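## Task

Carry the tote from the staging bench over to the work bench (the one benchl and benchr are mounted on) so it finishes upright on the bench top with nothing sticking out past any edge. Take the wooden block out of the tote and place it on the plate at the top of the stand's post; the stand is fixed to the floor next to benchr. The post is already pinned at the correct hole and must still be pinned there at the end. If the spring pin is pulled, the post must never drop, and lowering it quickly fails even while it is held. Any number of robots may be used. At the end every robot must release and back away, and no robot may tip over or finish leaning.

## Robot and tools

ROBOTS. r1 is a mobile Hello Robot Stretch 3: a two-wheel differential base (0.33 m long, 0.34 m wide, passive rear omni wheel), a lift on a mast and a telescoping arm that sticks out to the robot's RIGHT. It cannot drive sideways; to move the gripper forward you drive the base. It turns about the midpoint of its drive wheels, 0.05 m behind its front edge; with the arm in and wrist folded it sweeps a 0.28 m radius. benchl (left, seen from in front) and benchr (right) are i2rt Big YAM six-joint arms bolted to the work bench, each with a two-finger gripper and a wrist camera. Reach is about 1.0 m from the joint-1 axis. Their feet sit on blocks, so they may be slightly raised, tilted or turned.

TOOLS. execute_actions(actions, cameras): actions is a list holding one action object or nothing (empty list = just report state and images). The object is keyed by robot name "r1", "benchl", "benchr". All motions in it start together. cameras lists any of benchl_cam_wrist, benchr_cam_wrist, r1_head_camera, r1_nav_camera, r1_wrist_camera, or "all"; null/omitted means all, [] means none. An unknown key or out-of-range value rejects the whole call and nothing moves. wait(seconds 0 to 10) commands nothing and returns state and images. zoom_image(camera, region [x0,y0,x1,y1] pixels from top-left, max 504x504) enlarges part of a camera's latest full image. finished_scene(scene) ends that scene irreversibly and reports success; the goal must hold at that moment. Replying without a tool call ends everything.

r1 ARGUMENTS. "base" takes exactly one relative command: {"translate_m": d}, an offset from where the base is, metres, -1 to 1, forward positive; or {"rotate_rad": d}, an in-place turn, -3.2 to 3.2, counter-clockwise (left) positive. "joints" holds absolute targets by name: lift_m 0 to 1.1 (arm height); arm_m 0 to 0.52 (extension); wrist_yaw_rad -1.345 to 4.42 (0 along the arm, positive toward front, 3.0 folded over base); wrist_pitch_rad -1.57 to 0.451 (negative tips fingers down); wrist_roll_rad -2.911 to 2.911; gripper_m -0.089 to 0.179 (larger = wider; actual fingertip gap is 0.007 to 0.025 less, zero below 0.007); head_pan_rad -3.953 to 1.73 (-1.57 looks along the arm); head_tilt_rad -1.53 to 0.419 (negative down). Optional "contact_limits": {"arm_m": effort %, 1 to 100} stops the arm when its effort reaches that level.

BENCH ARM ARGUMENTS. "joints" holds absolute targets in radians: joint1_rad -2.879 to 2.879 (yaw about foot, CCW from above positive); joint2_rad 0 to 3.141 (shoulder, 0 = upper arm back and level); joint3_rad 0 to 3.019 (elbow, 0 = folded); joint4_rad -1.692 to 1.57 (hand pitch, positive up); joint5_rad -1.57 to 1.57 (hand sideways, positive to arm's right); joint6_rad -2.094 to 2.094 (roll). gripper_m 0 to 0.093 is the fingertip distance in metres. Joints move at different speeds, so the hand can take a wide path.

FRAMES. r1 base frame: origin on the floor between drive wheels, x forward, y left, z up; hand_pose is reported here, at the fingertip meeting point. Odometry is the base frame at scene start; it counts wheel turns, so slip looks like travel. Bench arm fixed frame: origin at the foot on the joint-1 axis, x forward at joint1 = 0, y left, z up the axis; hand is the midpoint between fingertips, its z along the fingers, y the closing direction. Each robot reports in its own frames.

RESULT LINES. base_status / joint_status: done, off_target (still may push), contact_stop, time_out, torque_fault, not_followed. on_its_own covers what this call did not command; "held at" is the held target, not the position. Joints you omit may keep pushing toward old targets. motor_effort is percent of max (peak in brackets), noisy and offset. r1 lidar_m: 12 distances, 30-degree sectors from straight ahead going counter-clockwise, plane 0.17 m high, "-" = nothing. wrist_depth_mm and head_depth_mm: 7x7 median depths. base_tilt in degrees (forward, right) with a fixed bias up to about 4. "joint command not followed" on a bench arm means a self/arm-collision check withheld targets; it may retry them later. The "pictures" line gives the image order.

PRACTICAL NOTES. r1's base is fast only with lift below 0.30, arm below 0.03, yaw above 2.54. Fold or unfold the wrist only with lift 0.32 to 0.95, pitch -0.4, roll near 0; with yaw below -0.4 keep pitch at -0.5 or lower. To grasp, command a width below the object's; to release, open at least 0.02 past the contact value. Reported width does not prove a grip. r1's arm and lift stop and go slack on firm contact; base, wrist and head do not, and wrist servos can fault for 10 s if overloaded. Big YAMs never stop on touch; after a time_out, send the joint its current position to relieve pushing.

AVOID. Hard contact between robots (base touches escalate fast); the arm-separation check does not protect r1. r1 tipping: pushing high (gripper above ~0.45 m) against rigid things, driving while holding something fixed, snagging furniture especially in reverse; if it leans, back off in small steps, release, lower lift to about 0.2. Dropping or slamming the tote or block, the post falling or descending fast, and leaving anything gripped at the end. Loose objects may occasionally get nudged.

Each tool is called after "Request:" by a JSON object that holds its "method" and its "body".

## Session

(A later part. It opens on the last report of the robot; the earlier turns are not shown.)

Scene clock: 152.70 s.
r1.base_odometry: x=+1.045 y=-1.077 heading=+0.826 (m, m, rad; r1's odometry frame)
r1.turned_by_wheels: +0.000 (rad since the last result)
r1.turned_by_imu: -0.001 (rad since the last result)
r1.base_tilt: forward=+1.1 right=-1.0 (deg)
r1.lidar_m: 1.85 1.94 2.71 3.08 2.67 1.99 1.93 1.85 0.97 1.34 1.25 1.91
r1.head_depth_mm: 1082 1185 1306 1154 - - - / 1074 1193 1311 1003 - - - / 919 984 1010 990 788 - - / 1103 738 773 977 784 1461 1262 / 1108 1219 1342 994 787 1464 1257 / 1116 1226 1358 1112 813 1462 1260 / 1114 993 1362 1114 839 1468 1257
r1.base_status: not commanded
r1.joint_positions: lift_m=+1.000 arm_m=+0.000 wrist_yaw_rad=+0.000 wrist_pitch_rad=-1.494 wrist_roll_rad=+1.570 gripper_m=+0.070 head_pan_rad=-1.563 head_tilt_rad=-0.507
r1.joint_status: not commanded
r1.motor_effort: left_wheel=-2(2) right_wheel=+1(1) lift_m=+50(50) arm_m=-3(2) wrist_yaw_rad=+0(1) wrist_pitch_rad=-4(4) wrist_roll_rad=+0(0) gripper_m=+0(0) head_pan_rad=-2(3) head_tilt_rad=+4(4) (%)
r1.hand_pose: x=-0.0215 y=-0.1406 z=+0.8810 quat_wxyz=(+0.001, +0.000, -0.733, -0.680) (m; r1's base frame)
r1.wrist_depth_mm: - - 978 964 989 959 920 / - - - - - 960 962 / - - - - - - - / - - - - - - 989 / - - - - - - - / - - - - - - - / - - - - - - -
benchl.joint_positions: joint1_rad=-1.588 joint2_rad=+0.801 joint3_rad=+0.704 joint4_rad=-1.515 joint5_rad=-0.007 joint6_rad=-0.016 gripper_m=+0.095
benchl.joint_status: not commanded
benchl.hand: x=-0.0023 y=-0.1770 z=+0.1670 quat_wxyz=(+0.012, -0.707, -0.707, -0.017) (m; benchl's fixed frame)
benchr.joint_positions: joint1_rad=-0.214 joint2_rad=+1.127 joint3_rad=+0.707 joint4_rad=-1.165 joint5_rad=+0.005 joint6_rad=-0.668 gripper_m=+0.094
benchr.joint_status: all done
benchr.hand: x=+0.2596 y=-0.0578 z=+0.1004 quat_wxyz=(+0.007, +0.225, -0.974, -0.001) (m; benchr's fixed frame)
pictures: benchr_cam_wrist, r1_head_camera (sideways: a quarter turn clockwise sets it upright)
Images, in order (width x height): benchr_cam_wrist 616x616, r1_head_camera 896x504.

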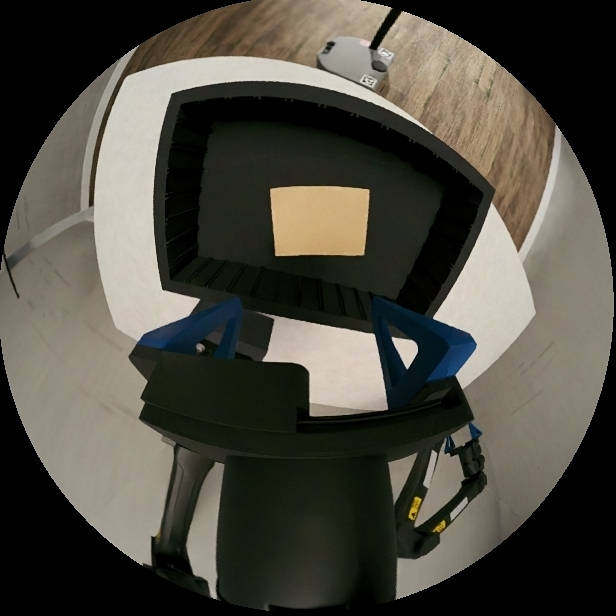

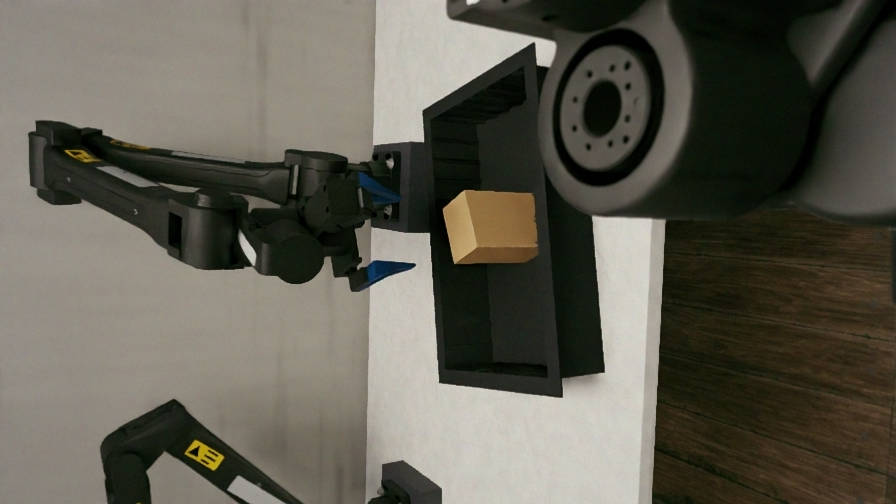

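Request:
{"method": "execute_actions", "body": {"actions": [{"benchr":{"joints":{"joint1_rad":-0.16,"joint2_rad":1.25,"joint3_rad":0.81,"joint4_rad":-1.09,"joint6_rad":-0.62}}}], "cameras": ["r1_head_camera","benchr_cam_wrist"]}}

Scene clock: 158.17 s.
r1.base_odometry: x=+1.045 y=-1.077 heading=+0.826 (m, m, rad; r1's odometry frame)
r1.turned_by_wheels: +0.000 (rad since the last result)
r1.turned_by_imu: -0.001 (rad since the last result)
r1.base_tilt: forward=+1.3 right=-1.0 (deg)
r1.lidar_m: 1.85 1.94 2.71 3.09 2.65 1.99 1.93 1.85 0.97 1.34 1.25 1.91
r1.head_depth_mm: 1076 1185 1302 1155 - - - / 1087 1192 1312 1008 - - - / 857 961 1006 983 789 - - / 1103 726 688 972 784 1469 1254 / 1112 1215 1342 993 784 1470 1257 / 1115 1221 1355 1113 812 1464 1258 / 1109 993 1370 1112 840 1471 1259
r1.base_status: not commanded
r1.joint_positions: lift_m=+1.000 arm_m=+0.000 wrist_yaw_rad=+0.000 wrist_pitch_rad=-1.494 wrist_roll_rad=+1.570 gripper_m=+0.070 head_pan_rad=-1.563 head_tilt_rad=-0.507
r1.joint_status: not commanded
r1.motor_effort: left_wheel=-2(2) right_wheel=+1(1) lift_m=+50(50) arm_m=-2(2) wrist_yaw_rad=+0(1) wrist_pitch_rad=-4(4) wrist_roll_rad=+0(0) gripper_m=+1(1) head_pan_rad=-3(2) head_tilt_rad=+4(4) (%)
r1.hand_pose: x=-0.0215 y=-0.1406 z=+0.8810 quat_wxyz=(+0.001, +0.000, -0.733, -0.680) (m; r1's base frame)
r1.wrist_depth_mm: - - - 962 983 961 903 / - - - - - 968 937 / - - - - - - - / - - - - - - 985 / - - - - - - - / - - - - - - - / - - - - - - -
benchl.joint_positions: joint1_rad=-1.588 joint2_rad=+0.801 joint3_rad=+0.704 joint4_rad=-1.515 joint5_rad=-0.007 joint6_rad=-0.016 gripper_m=+0.095
benchl.joint_status: not commanded
benchl.hand: x=-0.0023 y=-0.1770 z=+0.1670 quat_wxyz=(+0.012, -0.707, -0.707, -0.017) (m; benchl's fixed frame)
benchr.joint_positions: joint1_rad=-0.171 joint2_rad=+1.252 joint3_rad=+0.771 joint4_rad=-1.100 joint5_rad=+0.005 joint6_rad=-0.631 gripper_m=+0.094
benchr.joint_status: all done
benchr.hand: x=+0.2991 y=-0.0531 z=+0.0889 quat_wxyz=(+0.006, +0.228, -0.974, +0.000) (m; benchr's fixed frame)
pictures: benchr_cam_wrist, r1_head_camera (sideways: a quarter turn clockwise sets it upright)
Images, in order (width x height): benchr_cam_wrist 616x616, r1_head_camera 896x504.

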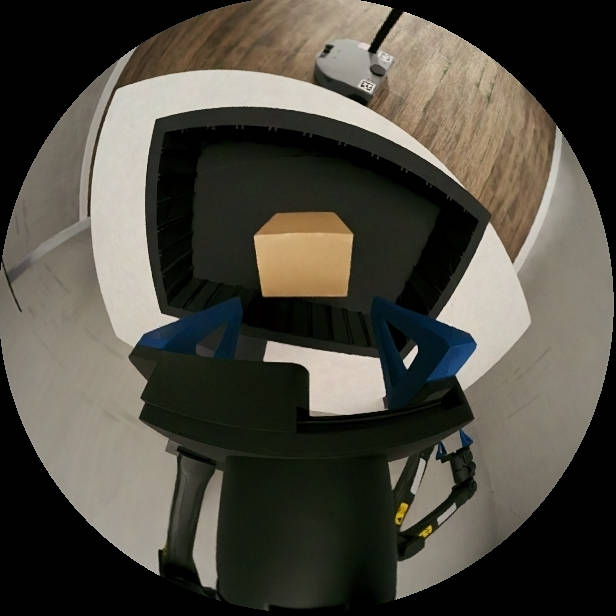

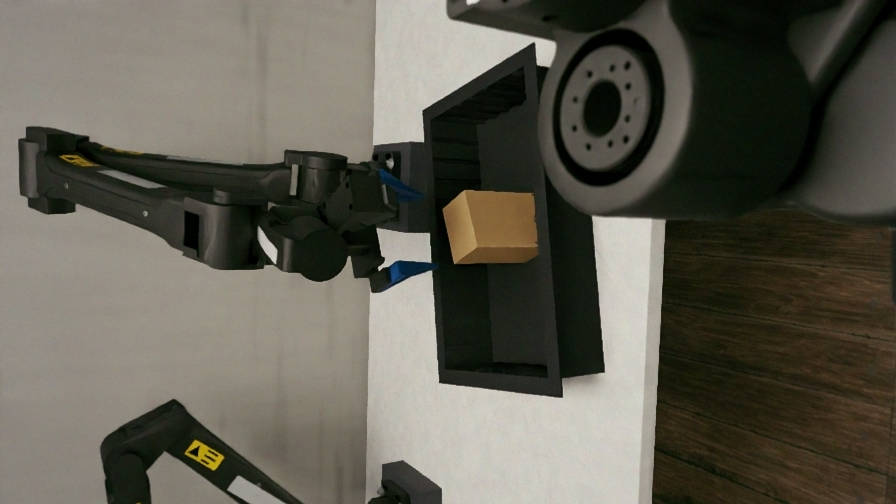

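Request:
{"method": "execute_actions", "body": {"actions": [{"benchr":{"joints":{"joint2_rad":1.40,"joint3_rad":0.69,"joint4_rad":-0.83}}}], "cameras": ["r1_head_camera","benchr_cam_wrist"]}}

Request:
{"method": "execute_actions", "body": {"actions": [{"benchr":{"joints":{"gripper_m":0.04}}}], "cameras": []}}

Request:
{"method": "execute_actions", "body": {"actions": [{"benchr":{"joints":{"joint2_rad":1.3,"joint3_rad":1.45,"joint4_rad":-1.65}},"r1":{"joints":{"lift_m":0.6,"head_pan_rad":-2.1,"head_tilt_rad":-0.2}}}], "cameras": []}}

Request:
{"method": "execute_actions", "body": {"actions": [{"benchr":{"joints":{"joint1_rad":1.4,"joint6_rad":0}}}], "cameras": ["r1_head_camera","benchr_cam_wrist"]}}

Scene clock: 166.80 s.
r1.base_odometry: x=+1.045 y=-1.077 heading=+0.826 (m, m, rad; r1's odometry frame)
r1.turned_by_wheels: +0.000 (rad since the last result)
r1.turned_by_imu: -0.001 (rad since the last result)
r1.base_tilt: forward=+1.5 right=-0.8 (deg)
r1.lidar_m: 1.85 1.93 2.71 3.08 2.66 1.98 1.93 1.85 0.97 1.34 1.25 1.91
r1.head_depth_mm: 1081 1181 1301 1162 - - - / 1088 1192 1316 1004 - - - / 810 933 1011 986 788 - - / 1101 1176 722 836 785 1461 1258 / 1111 1219 1352 994 785 1466 1258 / 1117 1221 1361 1112 812 1472 1261 / 1101 989 1369 1117 843 1465 1257
r1.base_status: not commanded
r1.joint_positions: lift_m=+1.000 arm_m=+0.000 wrist_yaw_rad=+0.000 wrist_pitch_rad=-1.494 wrist_roll_rad=+1.570 gripper_m=+0.070 head_pan_rad=-1.563 head_tilt_rad=-0.507
r1.joint_status: not commanded
r1.motor_effort: left_wheel=-2(2) right_wheel=+2(1) lift_m=+50(50) arm_m=-2(2) wrist_yaw_rad=+0(1) wrist_pitch_rad=-4(4) wrist_roll_rad=+0(0) gripper_m=+0(0) head_pan_rad=-2(3) head_tilt_rad=+5(4) (%)
r1.hand_pose: x=-0.0215 y=-0.1406 z=+0.8810 quat_wxyz=(+0.001, +0.000, -0.733, -0.680) (m; r1's base frame)
r1.wrist_depth_mm: - - - 985 958 939 919 / - - - 999 - 990 942 / - - - - - 981 - / - - - - - - - / - - - - - - - / - - - - - - - / - - - - - - -
benchl.joint_positions: joint1_rad=-1.588 joint2_rad=+0.801 joint3_rad=+0.704 joint4_rad=-1.515 joint5_rad=-0.007 joint6_rad=-0.016 gripper_m=+0.095
benchl.joint_status: not commanded
benchl.hand: x=-0.0023 y=-0.1770 z=+0.1670 quat_wxyz=(+0.012, -0.707, -0.707, -0.017) (m; benchl's fixed frame)
benchr.joint_positions: joint1_rad=-0.171 joint2_rad=+1.410 joint3_rad=+0.678 joint4_rad=-0.847 joint5_rad=+0.005 joint6_rad=-0.631 gripper_m=+0.094
benchr.joint_status: all done
benchr.hand: x=+0.3053 y=-0.0542 z=+0.0138 quat_wxyz=(+0.005, +0.228, -0.974, +0.001) (m; benchr's fixed frame)
pictures: benchr_cam_wrist, r1_head_camera (sideways: a quarter turn clockwise sets it upright)
Images, in order (width x height): benchr_cam_wrist 616x616, r1_head_camera 896x504.

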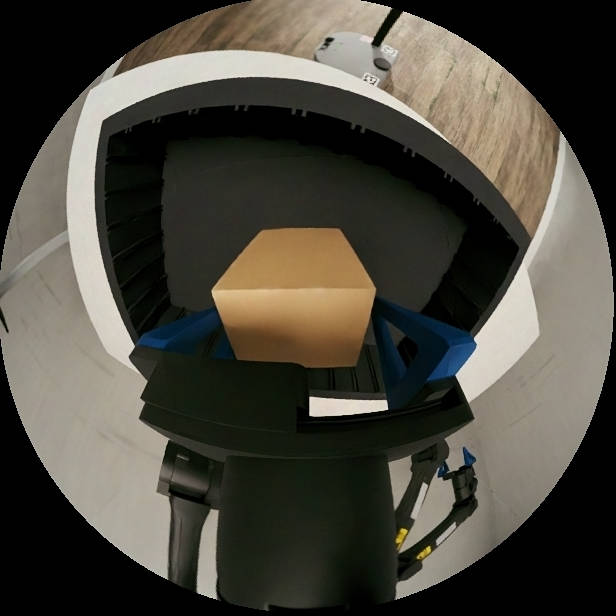

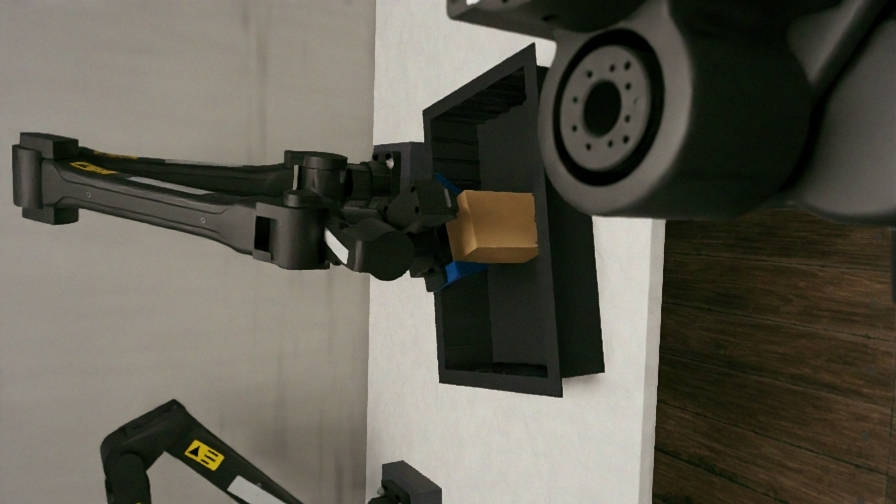

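Scene clock: 167.40 s.
r1.base_odometry: x=+1.045 y=-1.077 heading=+0.826 (m, m, rad; r1's odometry frame)
r1.turned_by_wheels: +0.000 (rad since the last result)
r1.turned_by_imu: +0.000 (rad since the last result)
r1.base_tilt: forward=+1.2 right=-1.0 (deg)
r1.lidar_m: 1.85 1.94 2.70 3.09 2.66 1.99 1.93 1.85 0.97 1.34 1.25 1.91
r1.head_depth_mm: 1084 1183 1301 1156 - - - / 1089 1190 1311 1000 - - - / 809 933 1012 989 786 - - / 1102 1181 724 836 786 1463 1259 / 1106 1211 1341 991 785 1469 1257 / 1115 1228 1346 1113 814 1466 1255 / 1107 988 1371 1116 844 1478 1261
r1.base_status: not commanded
r1.joint_positions: lift_m=+1.000 arm_m=+0.000 wrist_yaw_rad=+0.000 wrist_pitch_rad=-1.494 wrist_roll_rad=+1.570 gripper_m=+0.070 head_pan_rad=-1.563 head_tilt_rad=-0.507
r1.joint_status: not commanded
r1.motor_effort: left_wheel=-2(2) right_wheel=+1(2) lift_m=+50(50) arm_m=-3(3) wrist_yaw_rad=+0(0) wrist_pitch_rad=-4(4) wrist_roll_rad=+0(0) gripper_m=+1(1) head_pan_rad=-2(2) head_tilt_rad=+5(5) (%)
r1.hand_pose: x=-0.0215 y=-0.1406 z=+0.8810 quat_wxyz=(+0.001, +0.000, -0.733, -0.680) (m; r1's base frame)
r1.wrist_depth_mm: - - - 981 957 930 942 / - - - - - 963 948 / - - - - - - - / - - - - - - - / - - - - - - - / - - - - - - - / - - - - - - -
benchl.joint_positions: joint1_rad=-1.588 joint2_rad=+0.801 joint3_rad=+0.704 joint4_rad=-1.515 joint5_rad=-0.007 joint6_rad=-0.016 gripper_m=+0.095
benchl.joint_status: not commanded
benchl.hand: x=-0.0023 y=-0.1770 z=+0.1670 quat_wxyz=(+0.012, -0.707, -0.707, -0.017) (m; benchl's fixed frame)
benchr.joint_positions: joint1_rad=-0.171 joint2_rad=+1.410 joint3_rad=+0.678 joint4_rad=-0.844 joint5_rad=+0.003 joint6_rad=-0.630 gripper_m=+0.079
benchr.joint_status: gripper_m off_target (ended at +0.079, target +0.040)
benchr.hand: x=+0.3060 y=-0.0539 z=+0.0138 quat_wxyz=(+0.003, +0.227, -0.974, +0.000) (m; benchr's fixed frame)
pictures: none
No camera images: the call's "cameras" was empty. Leave "cameras" out to get every camera's image.

Scene clock: 171.87 s.
r1.base_odometry: x=+1.045 y=-1.077 heading=+0.826 (m, m, rad; r1's odometry frame)
r1.turned_by_wheels: +0.000 (rad since the last result)
r1.turned_by_imu: -0.001 (rad since the last result)
r1.base_tilt: forward=+1.3 right=-1.1 (deg)
r1.lidar_m: 1.85 1.94 2.71 3.09 2.66 1.98 1.93 1.85 0.97 1.34 1.25 1.91
r1.head_depth_mm: 1506 1581 1686 1784 1884 1971 1589 / 1421 1498 1588 1642 1770 1842 1482 / 1361 1418 1483 1560 1655 935 1362 / 1288 1346 1408 1475 1547 939 772 / 1226 1285 1339 1407 1345 940 721 / 1171 1220 1272 1331 1346 860 721 / 1121 1167 1211 1268 1280 902 691
r1.base_status: not commanded
r1.joint_positions: lift_m=+0.600 arm_m=+0.000 wrist_yaw_rad=+0.000 wrist_pitch_rad=-1.494 wrist_roll_rad=+1.570 gripper_m=+0.070 head_pan_rad=-2.093 head_tilt_rad=-0.211
r1.joint_status: all done
r1.motor_effort: left_wheel=-1(2) right_wheel=+1(1) lift_m=+29(45) arm_m=-3(2) wrist_yaw_rad=-1(0) wrist_pitch_rad=-4(4) wrist_roll_rad=+0(0) gripper_m=+1(1) head_pan_rad=-2(26) head_tilt_rad=+6(33) (%)
r1.hand_pose: x=-0.0215 y=-0.1406 z=+0.4817 quat_wxyz=(+0.001, +0.000, -0.733, -0.680) (m; r1's base frame)
r1.wrist_depth_mm: 650 637 630 589 - - 560 / 671 659 630 630 - - 578 / 716 685 663 651 - - - / 738 702 688 676 - - 604 / 756 730 718 686 661 648 633 / 797 762 743 725 706 677 664 / 831 792 781 749 727 705 667
benchl.joint_positions: joint1_rad=-1.588 joint2_rad=+0.801 joint3_rad=+0.704 joint4_rad=-1.515 joint5_rad=-0.007 joint6_rad=-0.016 gripper_m=+0.095
benchl.joint_status: not commanded
benchl.hand: x=-0.0023 y=-0.1770 z=+0.1670 quat_wxyz=(+0.012, -0.707, -0.707, -0.017) (m; benchl's fixed frame)
benchr.joint_positions: joint1_rad=-0.171 joint2_rad=+1.309 joint3_rad=+1.391 joint4_rad=-1.637 joint5_rad=+0.004 joint6_rad=-0.630 gripper_m=+0.079
benchr.joint_status: all done
benchr.hand: x=+0.3684 y=-0.0650 z=+0.2995 quat_wxyz=(-0.007, +0.227, -0.974, +0.005) (m; benchr's fixed frame)
pictures: none
No camera images: the call's "cameras" was empty. Leave "cameras" out to get every camera's image.

Scene clock: 173.63 s.
r1.base_odometry: x=+1.045 y=-1.077 heading=+0.826 (m, m, rad; r1's odometry frame)
r1.turned_by_wheels: +0.000 (rad since the last result)
r1.turned_by_imu: +0.000 (rad since the last result)
r1.base_tilt: forward=+1.3 right=-1.0 (deg)
r1.lidar_m: 1.85 1.94 2.71 3.07 2.66 1.98 1.93 1.85 0.97 1.34 1.25 1.91
r1.head_depth_mm: 1504 1588 1680 1771 1892 1951 1586 / 1432 1495 1573 1645 1757 1843 1490 / 1345 1419 1489 1555 1651 936 1354 / 1288 1350 1402 1487 1539 937 771 / 1224 1267 984 1350 1343 939 722 / 1172 1218 1271 1329 1353 858 722 / 1121 1161 1205 1267 1282 903 688
r1.base_status: not commanded
r1.joint_positions: lift_m=+0.600 arm_m=+0.000 wrist_yaw_rad=+0.000 wrist_pitch_rad=-1.494 wrist_roll_rad=+1.570 gripper_m=+0.070 head_pan_rad=-2.093 head_tilt_rad=-0.211
r1.joint_status: not commanded
r1.motor_effort: left_wheel=-1(1) right_wheel=+1(1) lift_m=+30(30) arm_m=-2(2) wrist_yaw_rad=+0(0) wrist_pitch_rad=-4(4) wrist_roll_rad=+0(0) gripper_m=+1(0) head_pan_rad=-2(2) head_tilt_rad=+6(7) (%)
r1.hand_pose: x=-0.0215 y=-0.1406 z=+0.4817 quat_wxyz=(+0.001, +0.000, -0.733, -0.680) (m; r1's base frame)
r1.wrist_depth_mm: 649 630 620 601 - - 560 / 684 659 634 627 - - 568 / 690 688 670 651 - - - / 725 728 685 661 - - 610 / 760 739 717 682 682 647 637 / 793 778 762 723 696 675 666 / 819 795 762 747 743 704 679
benchl.joint_positions: joint1_rad=-1.588 joint2_rad=+0.801 joint3_rad=+0.704 joint4_rad=-1.515 joint5_rad=-0.007 joint6_rad=-0.016 gripper_m=+0.095
benchl.joint_status: not commanded
benchl.hand: x=-0.0023 y=-0.1770 z=+0.1670 quat_wxyz=(+0.012, -0.707, -0.707, -0.017) (m; benchl's fixed frame)
benchr.joint_positions: joint1_rad=+1.397 joint2_rad=+1.316 joint3_rad=+1.391 joint4_rad=-1.637 joint5_rad=+0.003 joint6_rad=-0.012 gripper_m=+0.079
benchr.joint_status: all done
benchr.hand: x=+0.0659 y=+0.3693 z=+0.2972 quat_wxyz=(-0.005, +0.647, -0.762, -0.002) (m; benchr's fixed frame)
pictures: benchr_cam_wrist, r1_head_camera (sideways: a quarter turn clockwise sets it upright)
Images, in order (width x height): benchr_cam_wrist 616x616, r1_head_camera 896x504.

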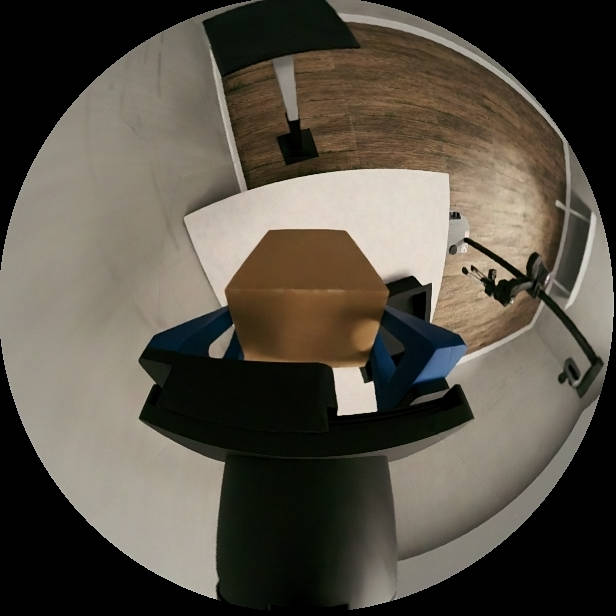

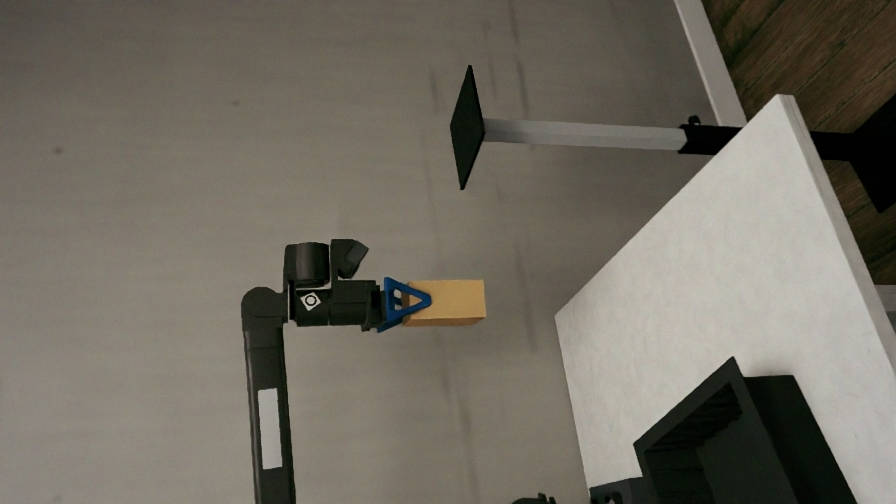

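Request:
{"method": "execute_actions", "body": {"actions": [{"benchr":{"joints":{"joint1_rad":1.45,"joint2_rad":1.0,"joint4_rad":-0.05}}}], "cameras": []}}

Request:
{"method": "execute_actions", "body": {"actions": [{"benchr":{"joints":{"joint2_rad":1.55}}}], "cameras": ["r1_head_camera","benchr_cam_wrist"]}}

Scene clock: 181.53 s.
r1.base_odometry: x=+1.045 y=-1.077 heading=+0.826 (m, m, rad; r1's odometry frame)
r1.turned_by_wheels: +0.000 (rad since the last result)
r1.turned_by_imu: -0.001 (rad since the last result)
r1.base_tilt: forward=+1.1 right=-1.0 (deg)
r1.lidar_m: 1.85 1.95 2.72 3.07 2.66 1.99 1.93 1.85 0.97 1.34 1.25 1.91
r1.head_depth_mm: 1506 1592 1682 1774 1891 1969 1585 / 1430 1498 1576 1646 1772 1856 1481 / 1355 1417 1493 1549 1663 938 1358 / 1281 1334 1407 1477 1538 938 771 / 1227 1259 1340 1394 1343 939 721 / 1171 984 1269 1323 1339 858 719 / 1123 1144 1210 1257 1281 900 691
r1.base_status: not commanded
r1.joint_positions: lift_m=+0.600 arm_m=+0.000 wrist_yaw_rad=+0.000 wrist_pitch_rad=-1.494 wrist_roll_rad=+1.570 gripper_m=+0.070 head_pan_rad=-2.093 head_tilt_rad=-0.211
r1.joint_status: not commanded
r1.motor_effort: left_wheel=-1(1) right_wheel=+1(1) lift_m=+30(29) arm_m=-3(2) wrist_yaw_rad=+1(0) wrist_pitch_rad=-4(4) wrist_roll_rad=+0(0) gripper_m=+1(1) head_pan_rad=-3(2) head_tilt_rad=+7(7) (%)
r1.hand_pose: x=-0.0215 y=-0.1406 z=+0.4817 quat_wxyz=(+0.001, +0.000, -0.733, -0.680) (m; r1's base frame)
r1.wrist_depth_mm: 641 633 621 611 - - 552 / 671 655 639 632 - - 568 / 704 677 654 646 - - - / 743 696 692 681 - - 611 / 768 732 719 682 674 665 636 / 794 765 753 716 692 669 645 / 837 818 770 748 717 696 678
benchl.joint_positions: joint1_rad=-1.588 joint2_rad=+0.801 joint3_rad=+0.704 joint4_rad=-1.515 joint5_rad=-0.007 joint6_rad=-0.016 gripper_m=+0.095
benchl.joint_status: not commanded
benchl.hand: x=-0.0023 y=-0.1770 z=+0.1670 quat_wxyz=(+0.012, -0.707, -0.707, -0.017) (m; benchl's fixed frame)
benchr.joint_positions: joint1_rad=+1.442 joint2_rad=+1.023 joint3_rad=+1.394 joint4_rad=-0.095 joint5_rad=+0.003 joint6_rad=-0.011 gripper_m=+0.079
benchr.joint_status: all done
benchr.hand: x=+0.0621 y=+0.4710 z=+0.6949 quat_wxyz=(-0.603, +0.399, -0.451, -0.523) (m; benchr's fixed frame)
pictures: none
No camera images: the call's "cameras" was empty. Leave "cameras" out to get every camera's image.

Scene clock: 183.20 s.
r1.base_odometry: x=+1.045 y=-1.077 heading=+0.826 (m, m, rad; r1's odometry frame)
r1.turned_by_wheels: +0.000 (rad since the last result)
r1.turned_by_imu: +0.000 (rad since the last result)
r1.base_tilt: forward=+1.3 right=-1.1 (deg)
r1.lidar_m: 1.85 1.94 2.72 3.08 2.65 1.99 1.93 1.85 0.97 1.34 1.26 1.91
r1.head_depth_mm: 1515 1591 1674 1777 1895 1964 1591 / 1426 1491 1548 1633 1772 1849 1483 / 1353 1411 1457 1569 1650 936 1356 / 1286 1348 1390 1478 1541 939 769 / 1225 1282 1322 1400 1345 939 722 / 1171 1219 1263 1329 1341 859 721 / 1117 1164 1200 1269 1284 903 688
r1.base_status: not commanded
r1.joint_positions: lift_m=+0.600 arm_m=+0.000 wrist_yaw_rad=+0.000 wrist_pitch_rad=-1.494 wrist_roll_rad=+1.570 gripper_m=+0.070 head_pan_rad=-2.093 head_tilt_rad=-0.211
r1.joint_status: not commanded
r1.motor_effort: left_wheel=-1(1) right_wheel=+1(1) lift_m=+29(30) arm_m=-2(3) wrist_yaw_rad=+0(0) wrist_pitch_rad=-4(4) wrist_roll_rad=+0(0) gripper_m=+1(0) head_pan_rad=-3(3) head_tilt_rad=+6(7) (%)
r1.hand_pose: x=-0.0215 y=-0.1406 z=+0.4817 quat_wxyz=(+0.001, +0.000, -0.733, -0.680) (m; r1's base frame)
r1.wrist_depth_mm: 666 629 615 600 - - 551 / 679 656 643 620 - - 576 / 700 680 650 641 - - - / 721 715 689 682 - - 612 / 765 717 707 685 662 651 636 / 799 767 750 725 698 678 654 / 824 797 769 753 707 707 692
benchl.joint_positions: joint1_rad=-1.588 joint2_rad=+0.801 joint3_rad=+0.704 joint4_rad=-1.515 joint5_rad=-0.007 joint6_rad=-0.016 gripper_m=+0.095
benchl.joint_status: not commanded
benchl.hand: x=-0.0023 y=-0.1770 z=+0.1670 quat_wxyz=(+0.012, -0.707, -0.707, -0.017) (m; benchl's fixed frame)
benchr.joint_positions: joint1_rad=+1.442 joint2_rad=+1.569 joint3_rad=+1.393 joint4_rad=-0.073 joint5_rad=+0.003 joint6_rad=-0.011 gripper_m=+0.079
benchr.joint_status: all done
benchr.hand: x=+0.0915 y=+0.6976 z=+0.3812 quat_wxyz=(-0.464, +0.524, -0.591, -0.401) (m; benchr's fixed frame)
pictures: benchr_cam_wrist, r1_head_camera (sideways: a quarter turn clockwise sets it upright)
Images, in order (width x height): benchr_cam_wrist 616x616, r1_head_camera 896x504.

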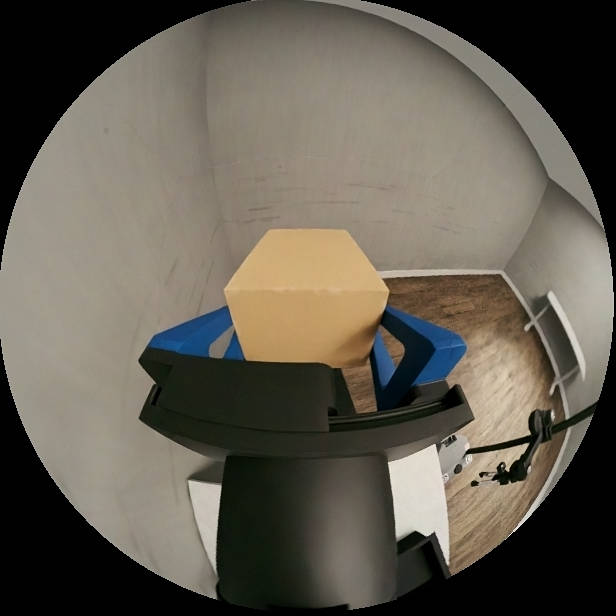

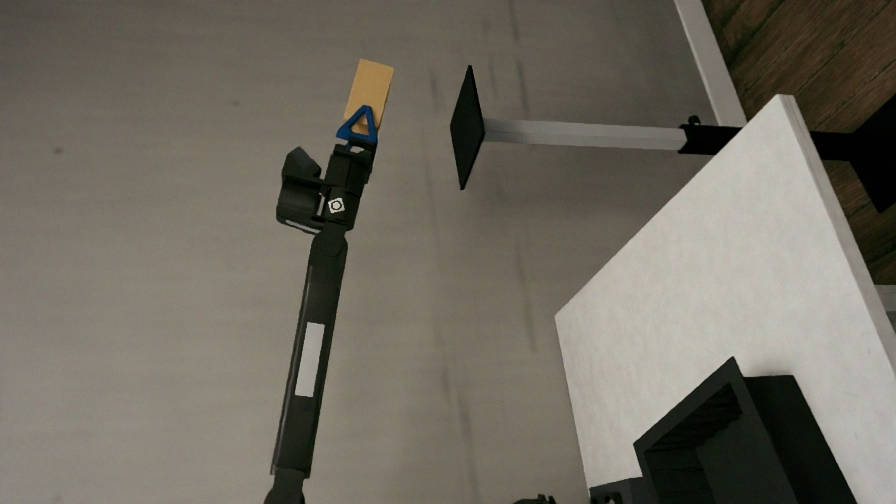

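Request:
{"method": "execute_actions", "body": {"actions": [{"benchr":{"joints":{"joint3_rad":1.13,"joint4_rad":0.23}}}], "cameras": ["r1_head_camera","benchr_cam_wrist"]}}

Scene clock: 190.47 s.
r1.base_odometry: x=+1.045 y=-1.077 heading=+0.826 (m, m, rad; r1's odometry frame)
r1.turned_by_wheels: +0.000 (rad since the last result)
r1.turned_by_imu: -0.001 (rad since the last result)
r1.base_tilt: forward=+1.6 right=-1.0 (deg)
r1.lidar_m: 1.85 1.94 2.71 3.09 2.66 1.98 1.93 1.85 0.96 1.34 1.25 1.90
r1.head_depth_mm: 1508 1586 1679 1777 1887 1957 1589 / 1427 1507 1584 1610 1763 1856 1486 / 1352 1424 1486 1540 1660 937 1357 / 1285 1345 1400 1478 1538 938 771 / 1226 1277 1316 1400 1342 939 719 / 1179 1218 1254 1326 1346 862 721 / 1121 1166 1203 1264 1281 902 691
r1.base_status: not commanded
r1.joint_positions: lift_m=+0.600 arm_m=+0.000 wrist_yaw_rad=+0.000 wrist_pitch_rad=-1.494 wrist_roll_rad=+1.570 gripper_m=+0.070 head_pan_rad=-2.093 head_tilt_rad=-0.211
r1.joint_status: not commanded
r1.motor_effort: left_wheel=-1(1) right_wheel=+1(1) lift_m=+30(29) arm_m=-3(3) wrist_yaw_rad=+0(1) wrist_pitch_rad=-4(4) wrist_roll_rad=+0(0) gripper_m=+1(0) head_pan_rad=-3(3) head_tilt_rad=+5(7) (%)
r1.hand_pose: x=-0.0215 y=-0.1406 z=+0.4817 quat_wxyz=(+0.001, +0.000, -0.733, -0.680) (m; r1's base frame)
r1.wrist_depth_mm: 647 637 623 601 - - 553 / 668 648 637 621 - - 572 / 691 681 668 645 - - - / 726 705 695 664 - - 611 / 767 744 713 687 678 651 628 / 791 762 757 720 695 666 651 / 831 813 781 740 721 712 680
benchl.joint_positions: joint1_rad=-1.588 joint2_rad=+0.801 joint3_rad=+0.704 joint4_rad=-1.515 joint5_rad=-0.007 joint6_rad=-0.016 gripper_m=+0.095
benchl.joint_status: not commanded
benchl.hand: x=-0.0023 y=-0.1770 z=+0.1670 quat_wxyz=(+0.012, -0.707, -0.707, -0.017) (m; benchl's fixed frame)
benchr.joint_positions: joint1_rad=+1.442 joint2_rad=+1.579 joint3_rad=+1.095 joint4_rad=+0.186 joint5_rad=+0.003 joint6_rad=-0.009 gripper_m=+0.079
benchr.joint_status: all done
benchr.hand: x=+0.0867 y=+0.6605 z=+0.2582 quat_wxyz=(-0.449, +0.533, -0.603, -0.389) (m; benchr's fixed frame)
pictures: benchr_cam_wrist, r1_head_camera (sideways: a quarter turn clockwise sets it upright)
Images, in order (width x height): benchr_cam_wrist 616x616, r1_head_camera 896x504.

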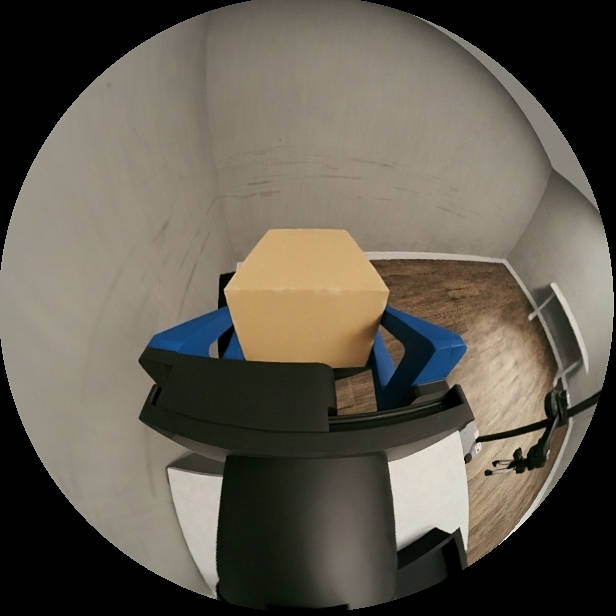

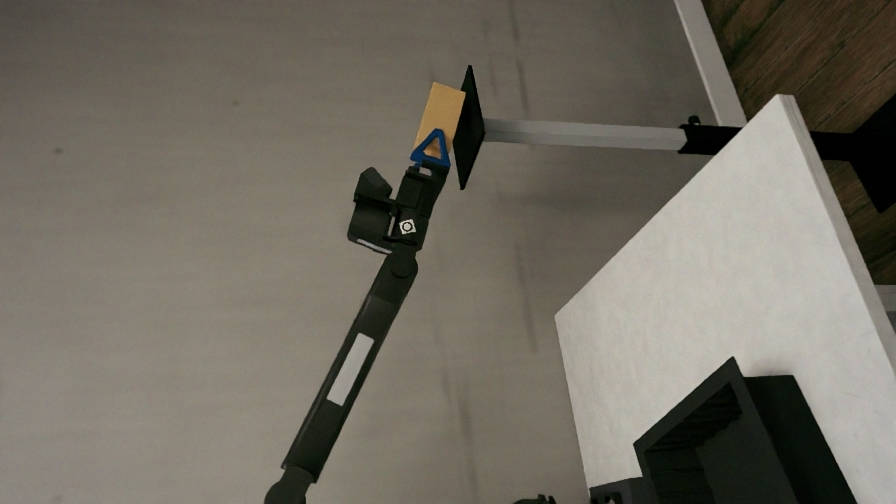

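Plate sits left and a bit farther; adjust and flatten.

Request:
{"method": "execute_actions", "body": {"actions": [{"benchr":{"joints":{"joint1_rad":1.49,"joint2_rad":1.64,"joint3_rad":1.1,"joint4_rad":0.47}}}], "cameras": ["r1_head_camera","benchr_cam_wrist"]}}

Scene clock: 193.80 s.
r1.base_odometry: x=+1.045 y=-1.077 heading=+0.826 (m, m, rad; r1's odometry frame)
r1.turned_by_wheels: +0.000 (rad since the last result)
r1.turned_by_imu: -0.001 (rad since the last result)
r1.base_tilt: forward=+1.3 right=-1.1 (deg)
r1.lidar_m: 1.85 1.94 2.72 3.09 2.65 1.99 1.93 1.85 0.97 1.34 1.25 1.91
r1.head_depth_mm: 1511 1586 1681 1772 1874 1945 1583 / 1431 1495 1569 1585 1766 1853 1484 / 1353 1414 1484 1540 1648 939 1358 / 1289 1345 1408 1464 1542 941 771 / 1220 1276 1327 1392 1348 940 721 / 1166 1221 1248 1329 1346 859 721 / 1125 1161 1208 1270 1286 902 689
r1.base_status: not commanded
r1.joint_positions: lift_m=+0.600 arm_m=+0.000 wrist_yaw_rad=+0.000 wrist_pitch_rad=-1.494 wrist_roll_rad=+1.570 gripper_m=+0.070 head_pan_rad=-2.093 head_tilt_rad=-0.211
r1.joint_status: not commanded
r1.motor_effort: left_wheel=-1(1) right_wheel=+1(1) lift_m=+30(29) arm_m=-3(2) wrist_yaw_rad=-1(0) wrist_pitch_rad=-4(4) wrist_roll_rad=+0(0) gripper_m=+1(1) head_pan_rad=-3(3) head_tilt_rad=+7(6) (%)
r1.hand_pose: x=-0.0215 y=-0.1406 z=+0.4817 quat_wxyz=(+0.001, +0.000, -0.733, -0.680) (m; r1's base frame)
r1.wrist_depth_mm: 658 633 627 609 - - 552 / 684 660 645 620 - - 567 / 702 687 659 649 - - - / 725 704 685 664 - - 611 / 762 724 730 696 681 649 630 / 792 761 749 731 703 671 659 / 817 788 774 769 728 713 688
benchl.joint_positions: joint1_rad=-1.588 joint2_rad=+0.801 joint3_rad=+0.704 joint4_rad=-1.515 joint5_rad=-0.007 joint6_rad=-0.016 gripper_m=+0.095
benchl.joint_status: not commanded
benchl.hand: x=-0.0023 y=-0.1770 z=+0.1670 quat_wxyz=(+0.012, -0.707, -0.707, -0.017) (m; benchl's fixed frame)
benchr.joint_positions: joint1_rad=+1.483 joint2_rad=+1.663 joint3_rad=+1.079 joint4_rad=+0.424 joint5_rad=+0.003 joint6_rad=-0.007 gripper_m=+0.079
benchr.joint_status: all done
benchr.hand: x=+0.0611 y=+0.6832 z=+0.2516 quat_wxyz=(-0.481, +0.515, -0.560, -0.435) (m; benchr's fixed frame)
pictures: benchr_cam_wrist, r1_head_camera (sideways: a quarter turn clockwise sets it upright)
Images, in order (width x height): benchr_cam_wrist 616x616, r1_head_camera 896x504.

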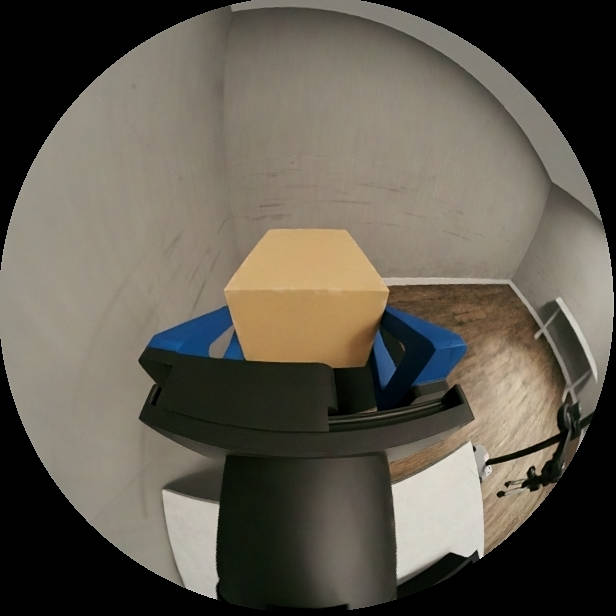

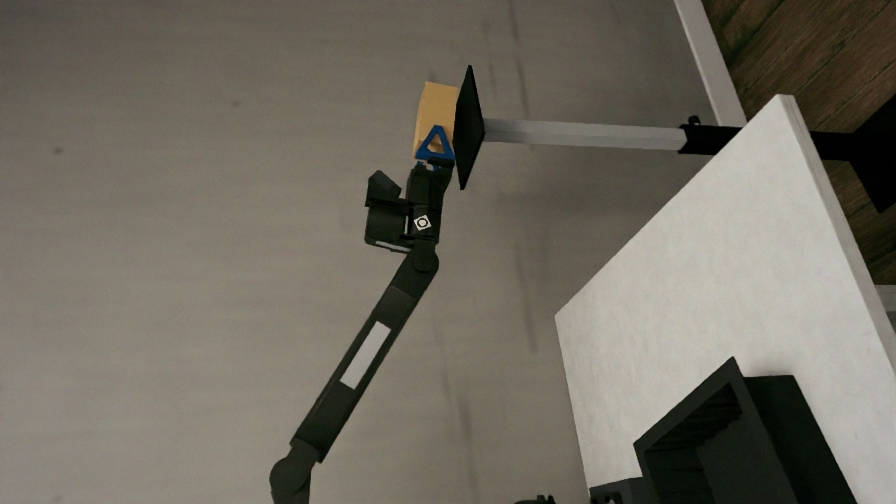

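Request:
{"method": "execute_actions", "body": {"actions": [{"benchr":{"joints":{"joint3_rad":1.075}}}], "cameras": ["r1_head_camera"]}}

Request:
{"method": "execute_actions", "body": {"actions": [{"benchr":{"joints":{"gripper_m":0.093}}}], "cameras": []}}

Request:
{"method": "execute_actions", "body": {"actions": [{"benchr":{"joints":{"joint2_rad":1.2,"joint3_rad":0.8}}}], "cameras": ["r1_head_camera","benchr_cam_wrist"]}}

Scene clock: 203.63 s.
r1.base_odometry: x=+1.045 y=-1.077 heading=+0.826 (m, m, rad; r1's odometry frame)
r1.turned_by_wheels: +0.000 (rad since the last result)
r1.turned_by_imu: -0.001 (rad since the last result)
r1.base_tilt: forward=+1.4 right=-1.1 (deg)
r1.lidar_m: 1.85 1.94 2.72 3.08 2.65 1.99 1.93 1.85 0.97 1.34 1.25 1.91
r1.head_depth_mm: 1517 1596 1684 1791 1880 1961 1587 / 1424 1502 1576 1586 1769 1854 1485 / 1350 1419 1483 1541 1650 936 1361 / 1285 1348 1407 1465 1546 939 771 / 1223 1276 1327 1403 1341 935 720 / 1166 1222 1256 1331 1339 859 723 / 1123 1165 1205 1262 1282 904 692
r1.base_status: not commanded
r1.joint_positions: lift_m=+0.600 arm_m=+0.000 wrist_yaw_rad=+0.000 wrist_pitch_rad=-1.494 wrist_roll_rad=+1.570 gripper_m=+0.070 head_pan_rad=-2.093 head_tilt_rad=-0.211
r1.joint_status: not commanded
r1.motor_effort: left_wheel=-2(1) right_wheel=+1(1) lift_m=+30(29) arm_m=-2(3) wrist_yaw_rad=+0(0) wrist_pitch_rad=-4(4) wrist_roll_rad=+0(0) gripper_m=+0(1) head_pan_rad=-2(2) head_tilt_rad=+8(7) (%)
r1.hand_pose: x=-0.0215 y=-0.1406 z=+0.4817 quat_wxyz=(+0.001, +0.000, -0.733, -0.680) (m; r1's base frame)
r1.wrist_depth_mm: 653 638 606 603 - - 563 / 672 661 649 638 - - 571 / 690 662 670 647 - - - / 728 715 683 679 - - 613 / 762 739 718 688 681 658 632 / 801 782 741 717 719 673 660 / 830 814 766 742 724 692 683
benchl.joint_positions: joint1_rad=-1.588 joint2_rad=+0.801 joint3_rad=+0.704 joint4_rad=-1.515 joint5_rad=-0.007 joint6_rad=-0.016 gripper_m=+0.095
benchl.joint_status: not commanded
benchl.hand: x=-0.0023 y=-0.1770 z=+0.1670 quat_wxyz=(+0.012, -0.707, -0.707, -0.017) (m; benchl's fixed frame)
benchr.joint_positions: joint1_rad=+1.483 joint2_rad=+1.663 joint3_rad=+1.059 joint4_rad=+0.431 joint5_rad=+0.003 joint6_rad=-0.005 gripper_m=+0.079
benchr.joint_status: all done
benchr.hand: x=+0.0607 y=+0.6783 z=+0.2417 quat_wxyz=(-0.476, +0.518, -0.564, -0.432) (m; benchr's fixed frame)
pictures: r1_head_camera (sideways: a quarter turn clockwise sets it upright)
Images, in order (width x height): r1_head_camera 896x504.

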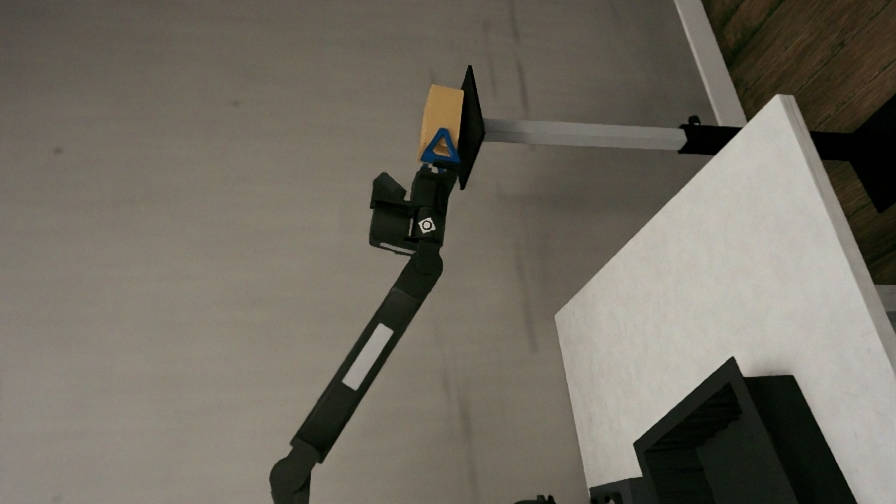

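Scene clock: 204.37 s.
r1.base_odometry: x=+1.045 y=-1.077 heading=+0.826 (m, m, rad; r1's odometry frame)
r1.turned_by_wheels: +0.000 (rad since the last result)
r1.turned_by_imu: +0.000 (rad since the last result)
r1.base_tilt: forward=+1.2 right=-1.1 (deg)
r1.lidar_m: 1.85 1.95 2.71 3.08 2.66 1.99 1.93 1.85 0.97 1.34 1.25 1.91
r1.head_depth_mm: 1512 1589 1679 1784 1887 1972 1581 / 1436 1495 1575 1600 1768 1840 1493 / 1347 1413 1489 1531 1651 939 1358 / 1288 1341 1404 1473 1537 940 772 / 1229 1279 1335 1391 1343 940 721 / 1174 1219 1261 1328 1348 857 719 / 1121 1165 1205 1266 1288 901 691
r1.base_status: not commanded
r1.joint_positions: lift_m=+0.600 arm_m=+0.000 wrist_yaw_rad=+0.000 wrist_pitch_rad=-1.494 wrist_roll_rad=+1.570 gripper_m=+0.070 head_pan_rad=-2.093 head_tilt_rad=-0.211
r1.joint_status: not commanded
r1.motor_effort: left_wheel=-1(1) right_wheel=+1(1) lift_m=+30(29) arm_m=-2(3) wrist_yaw_rad=+0(0) wrist_pitch_rad=-4(4) wrist_roll_rad=+0(0) gripper_m=+1(0) head_pan_rad=-3(2) head_tilt_rad=+7(7) (%)
r1.hand_pose: x=-0.0215 y=-0.1406 z=+0.4817 quat_wxyz=(+0.001, +0.000, -0.733, -0.680) (m; r1's base frame)
r1.wrist_depth_mm: 650 631 614 603 - - 554 / 671 661 636 637 - - 572 / 687 688 667 652 - - - / 734 717 688 678 - - 609 / 755 727 706 681 675 653 638 / 796 774 728 708 704 682 668 / 817 813 780 742 738 710 686
benchl.joint_positions: joint1_rad=-1.588 joint2_rad=+0.801 joint3_rad=+0.704 joint4_rad=-1.515 joint5_rad=-0.007 joint6_rad=-0.016 gripper_m=+0.095
benchl.joint_status: not commanded
benchl.hand: x=-0.0023 y=-0.1770 z=+0.1670 quat_wxyz=(+0.012, -0.707, -0.707, -0.017) (m; benchl's fixed frame)
benchr.joint_positions: joint1_rad=+1.483 joint2_rad=+1.652 joint3_rad=+1.059 joint4_rad=+0.447 joint5_rad=+0.003 joint6_rad=-0.005 gripper_m=+0.093
benchr.joint_status: all done
benchr.hand: x=+0.0606 y=+0.6777 z=+0.2526 quat_wxyz=(-0.484, +0.512, -0.558, -0.439) (m; benchr's fixed frame)
pictures: none
No camera images: the call's "cameras" was empty. Leave "cameras" out to get every camera's image.

Scene clock: 205.70 s.
r1.base_odometry: x=+1.045 y=-1.077 heading=+0.826 (m, m, rad; r1's odometry frame)
r1.turned_by_wheels: +0.000 (rad since the last result)
r1.turned_by_imu: +0.000 (rad since the last result)
r1.base_tilt: forward=+1.5 right=-0.9 (deg)
r1.lidar_m: 1.85 1.94 2.72 3.08 2.65 1.99 1.93 1.85 0.96 1.34 1.25 1.91
r1.head_depth_mm: 1513 1595 1679 1772 1879 1958 1591 / 1418 1494 1581 1593 1763 1856 1485 / 1352 1416 1492 1550 1654 938 1361 / 1286 1348 1393 1482 1549 938 771 / 1227 1278 1306 1405 1343 937 719 / 1172 1220 1244 1336 1344 861 721 / 1120 1165 1196 1268 1281 903 690
r1.base_status: not commanded
r1.joint_positions: lift_m=+0.600 arm_m=+0.000 wrist_yaw_rad=+0.000 wrist_pitch_rad=-1.494 wrist_roll_rad=+1.570 gripper_m=+0.070 head_pan_rad=-2.093 head_tilt_rad=-0.211
r1.joint_status: not commanded
r1.motor_effort: left_wheel=-1(2) right_wheel=+1(1) lift_m=+29(29) arm_m=-2(2) wrist_yaw_rad=+1(0) wrist_pitch_rad=-4(4) wrist_roll_rad=+0(0) gripper_m=+1(1) head_pan_rad=-2(3) head_tilt_rad=+7(7) (%)
r1.hand_pose: x=-0.0215 y=-0.1406 z=+0.4817 quat_wxyz=(+0.001, +0.000, -0.733, -0.680) (m; r1's base frame)
r1.wrist_depth_mm: 646 628 626 608 - - 560 / 675 673 631 621 - - 571 / 694 686 672 642 - - - / 727 706 694 668 - - 624 / 780 741 712 703 681 652 636 / 797 772 743 702 694 680 663 / 834 790 778 740 731 719 665
benchl.joint_positions: joint1_rad=-1.588 joint2_rad=+0.801 joint3_rad=+0.704 joint4_rad=-1.515 joint5_rad=-0.007 joint6_rad=-0.016 gripper_m=+0.095
benchl.joint_status: not commanded
benchl.hand: x=-0.0023 y=-0.1770 z=+0.1670 quat_wxyz=(+0.012, -0.707, -0.707, -0.017) (m; benchl's fixed frame)
benchr.joint_positions: joint1_rad=+1.483 joint2_rad=+1.192 joint3_rad=+0.800 joint4_rad=+0.455 joint5_rad=+0.003 joint6_rad=-0.005 gripper_m=+0.093
benchr.joint_status: all done
benchr.hand: x=+0.0486 y=+0.5412 z=+0.3773 quat_wxyz=(-0.540, +0.463, -0.504, -0.490) (m; benchr's fixed frame)
pictures: benchr_cam_wrist, r1_head_camera (sideways: a quarter turn clockwise sets it upright)
Images, in order (width x height): benchr_cam_wrist 616x616, r1_head_camera 896x504.

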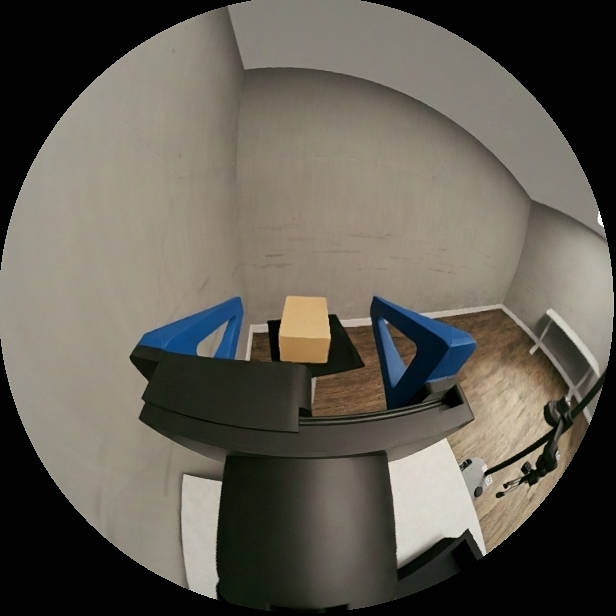

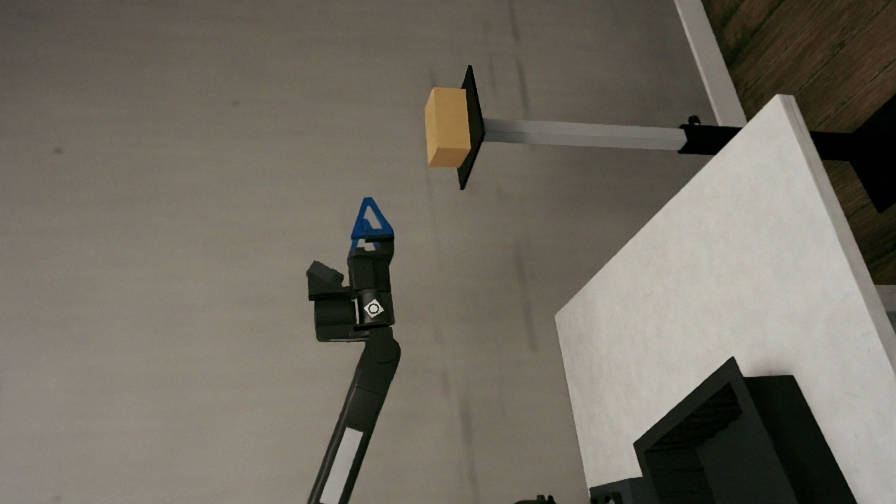

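Request:
{"method": "finished_scene", "body": {"scene": 1}}

The scene is finished: the task was done.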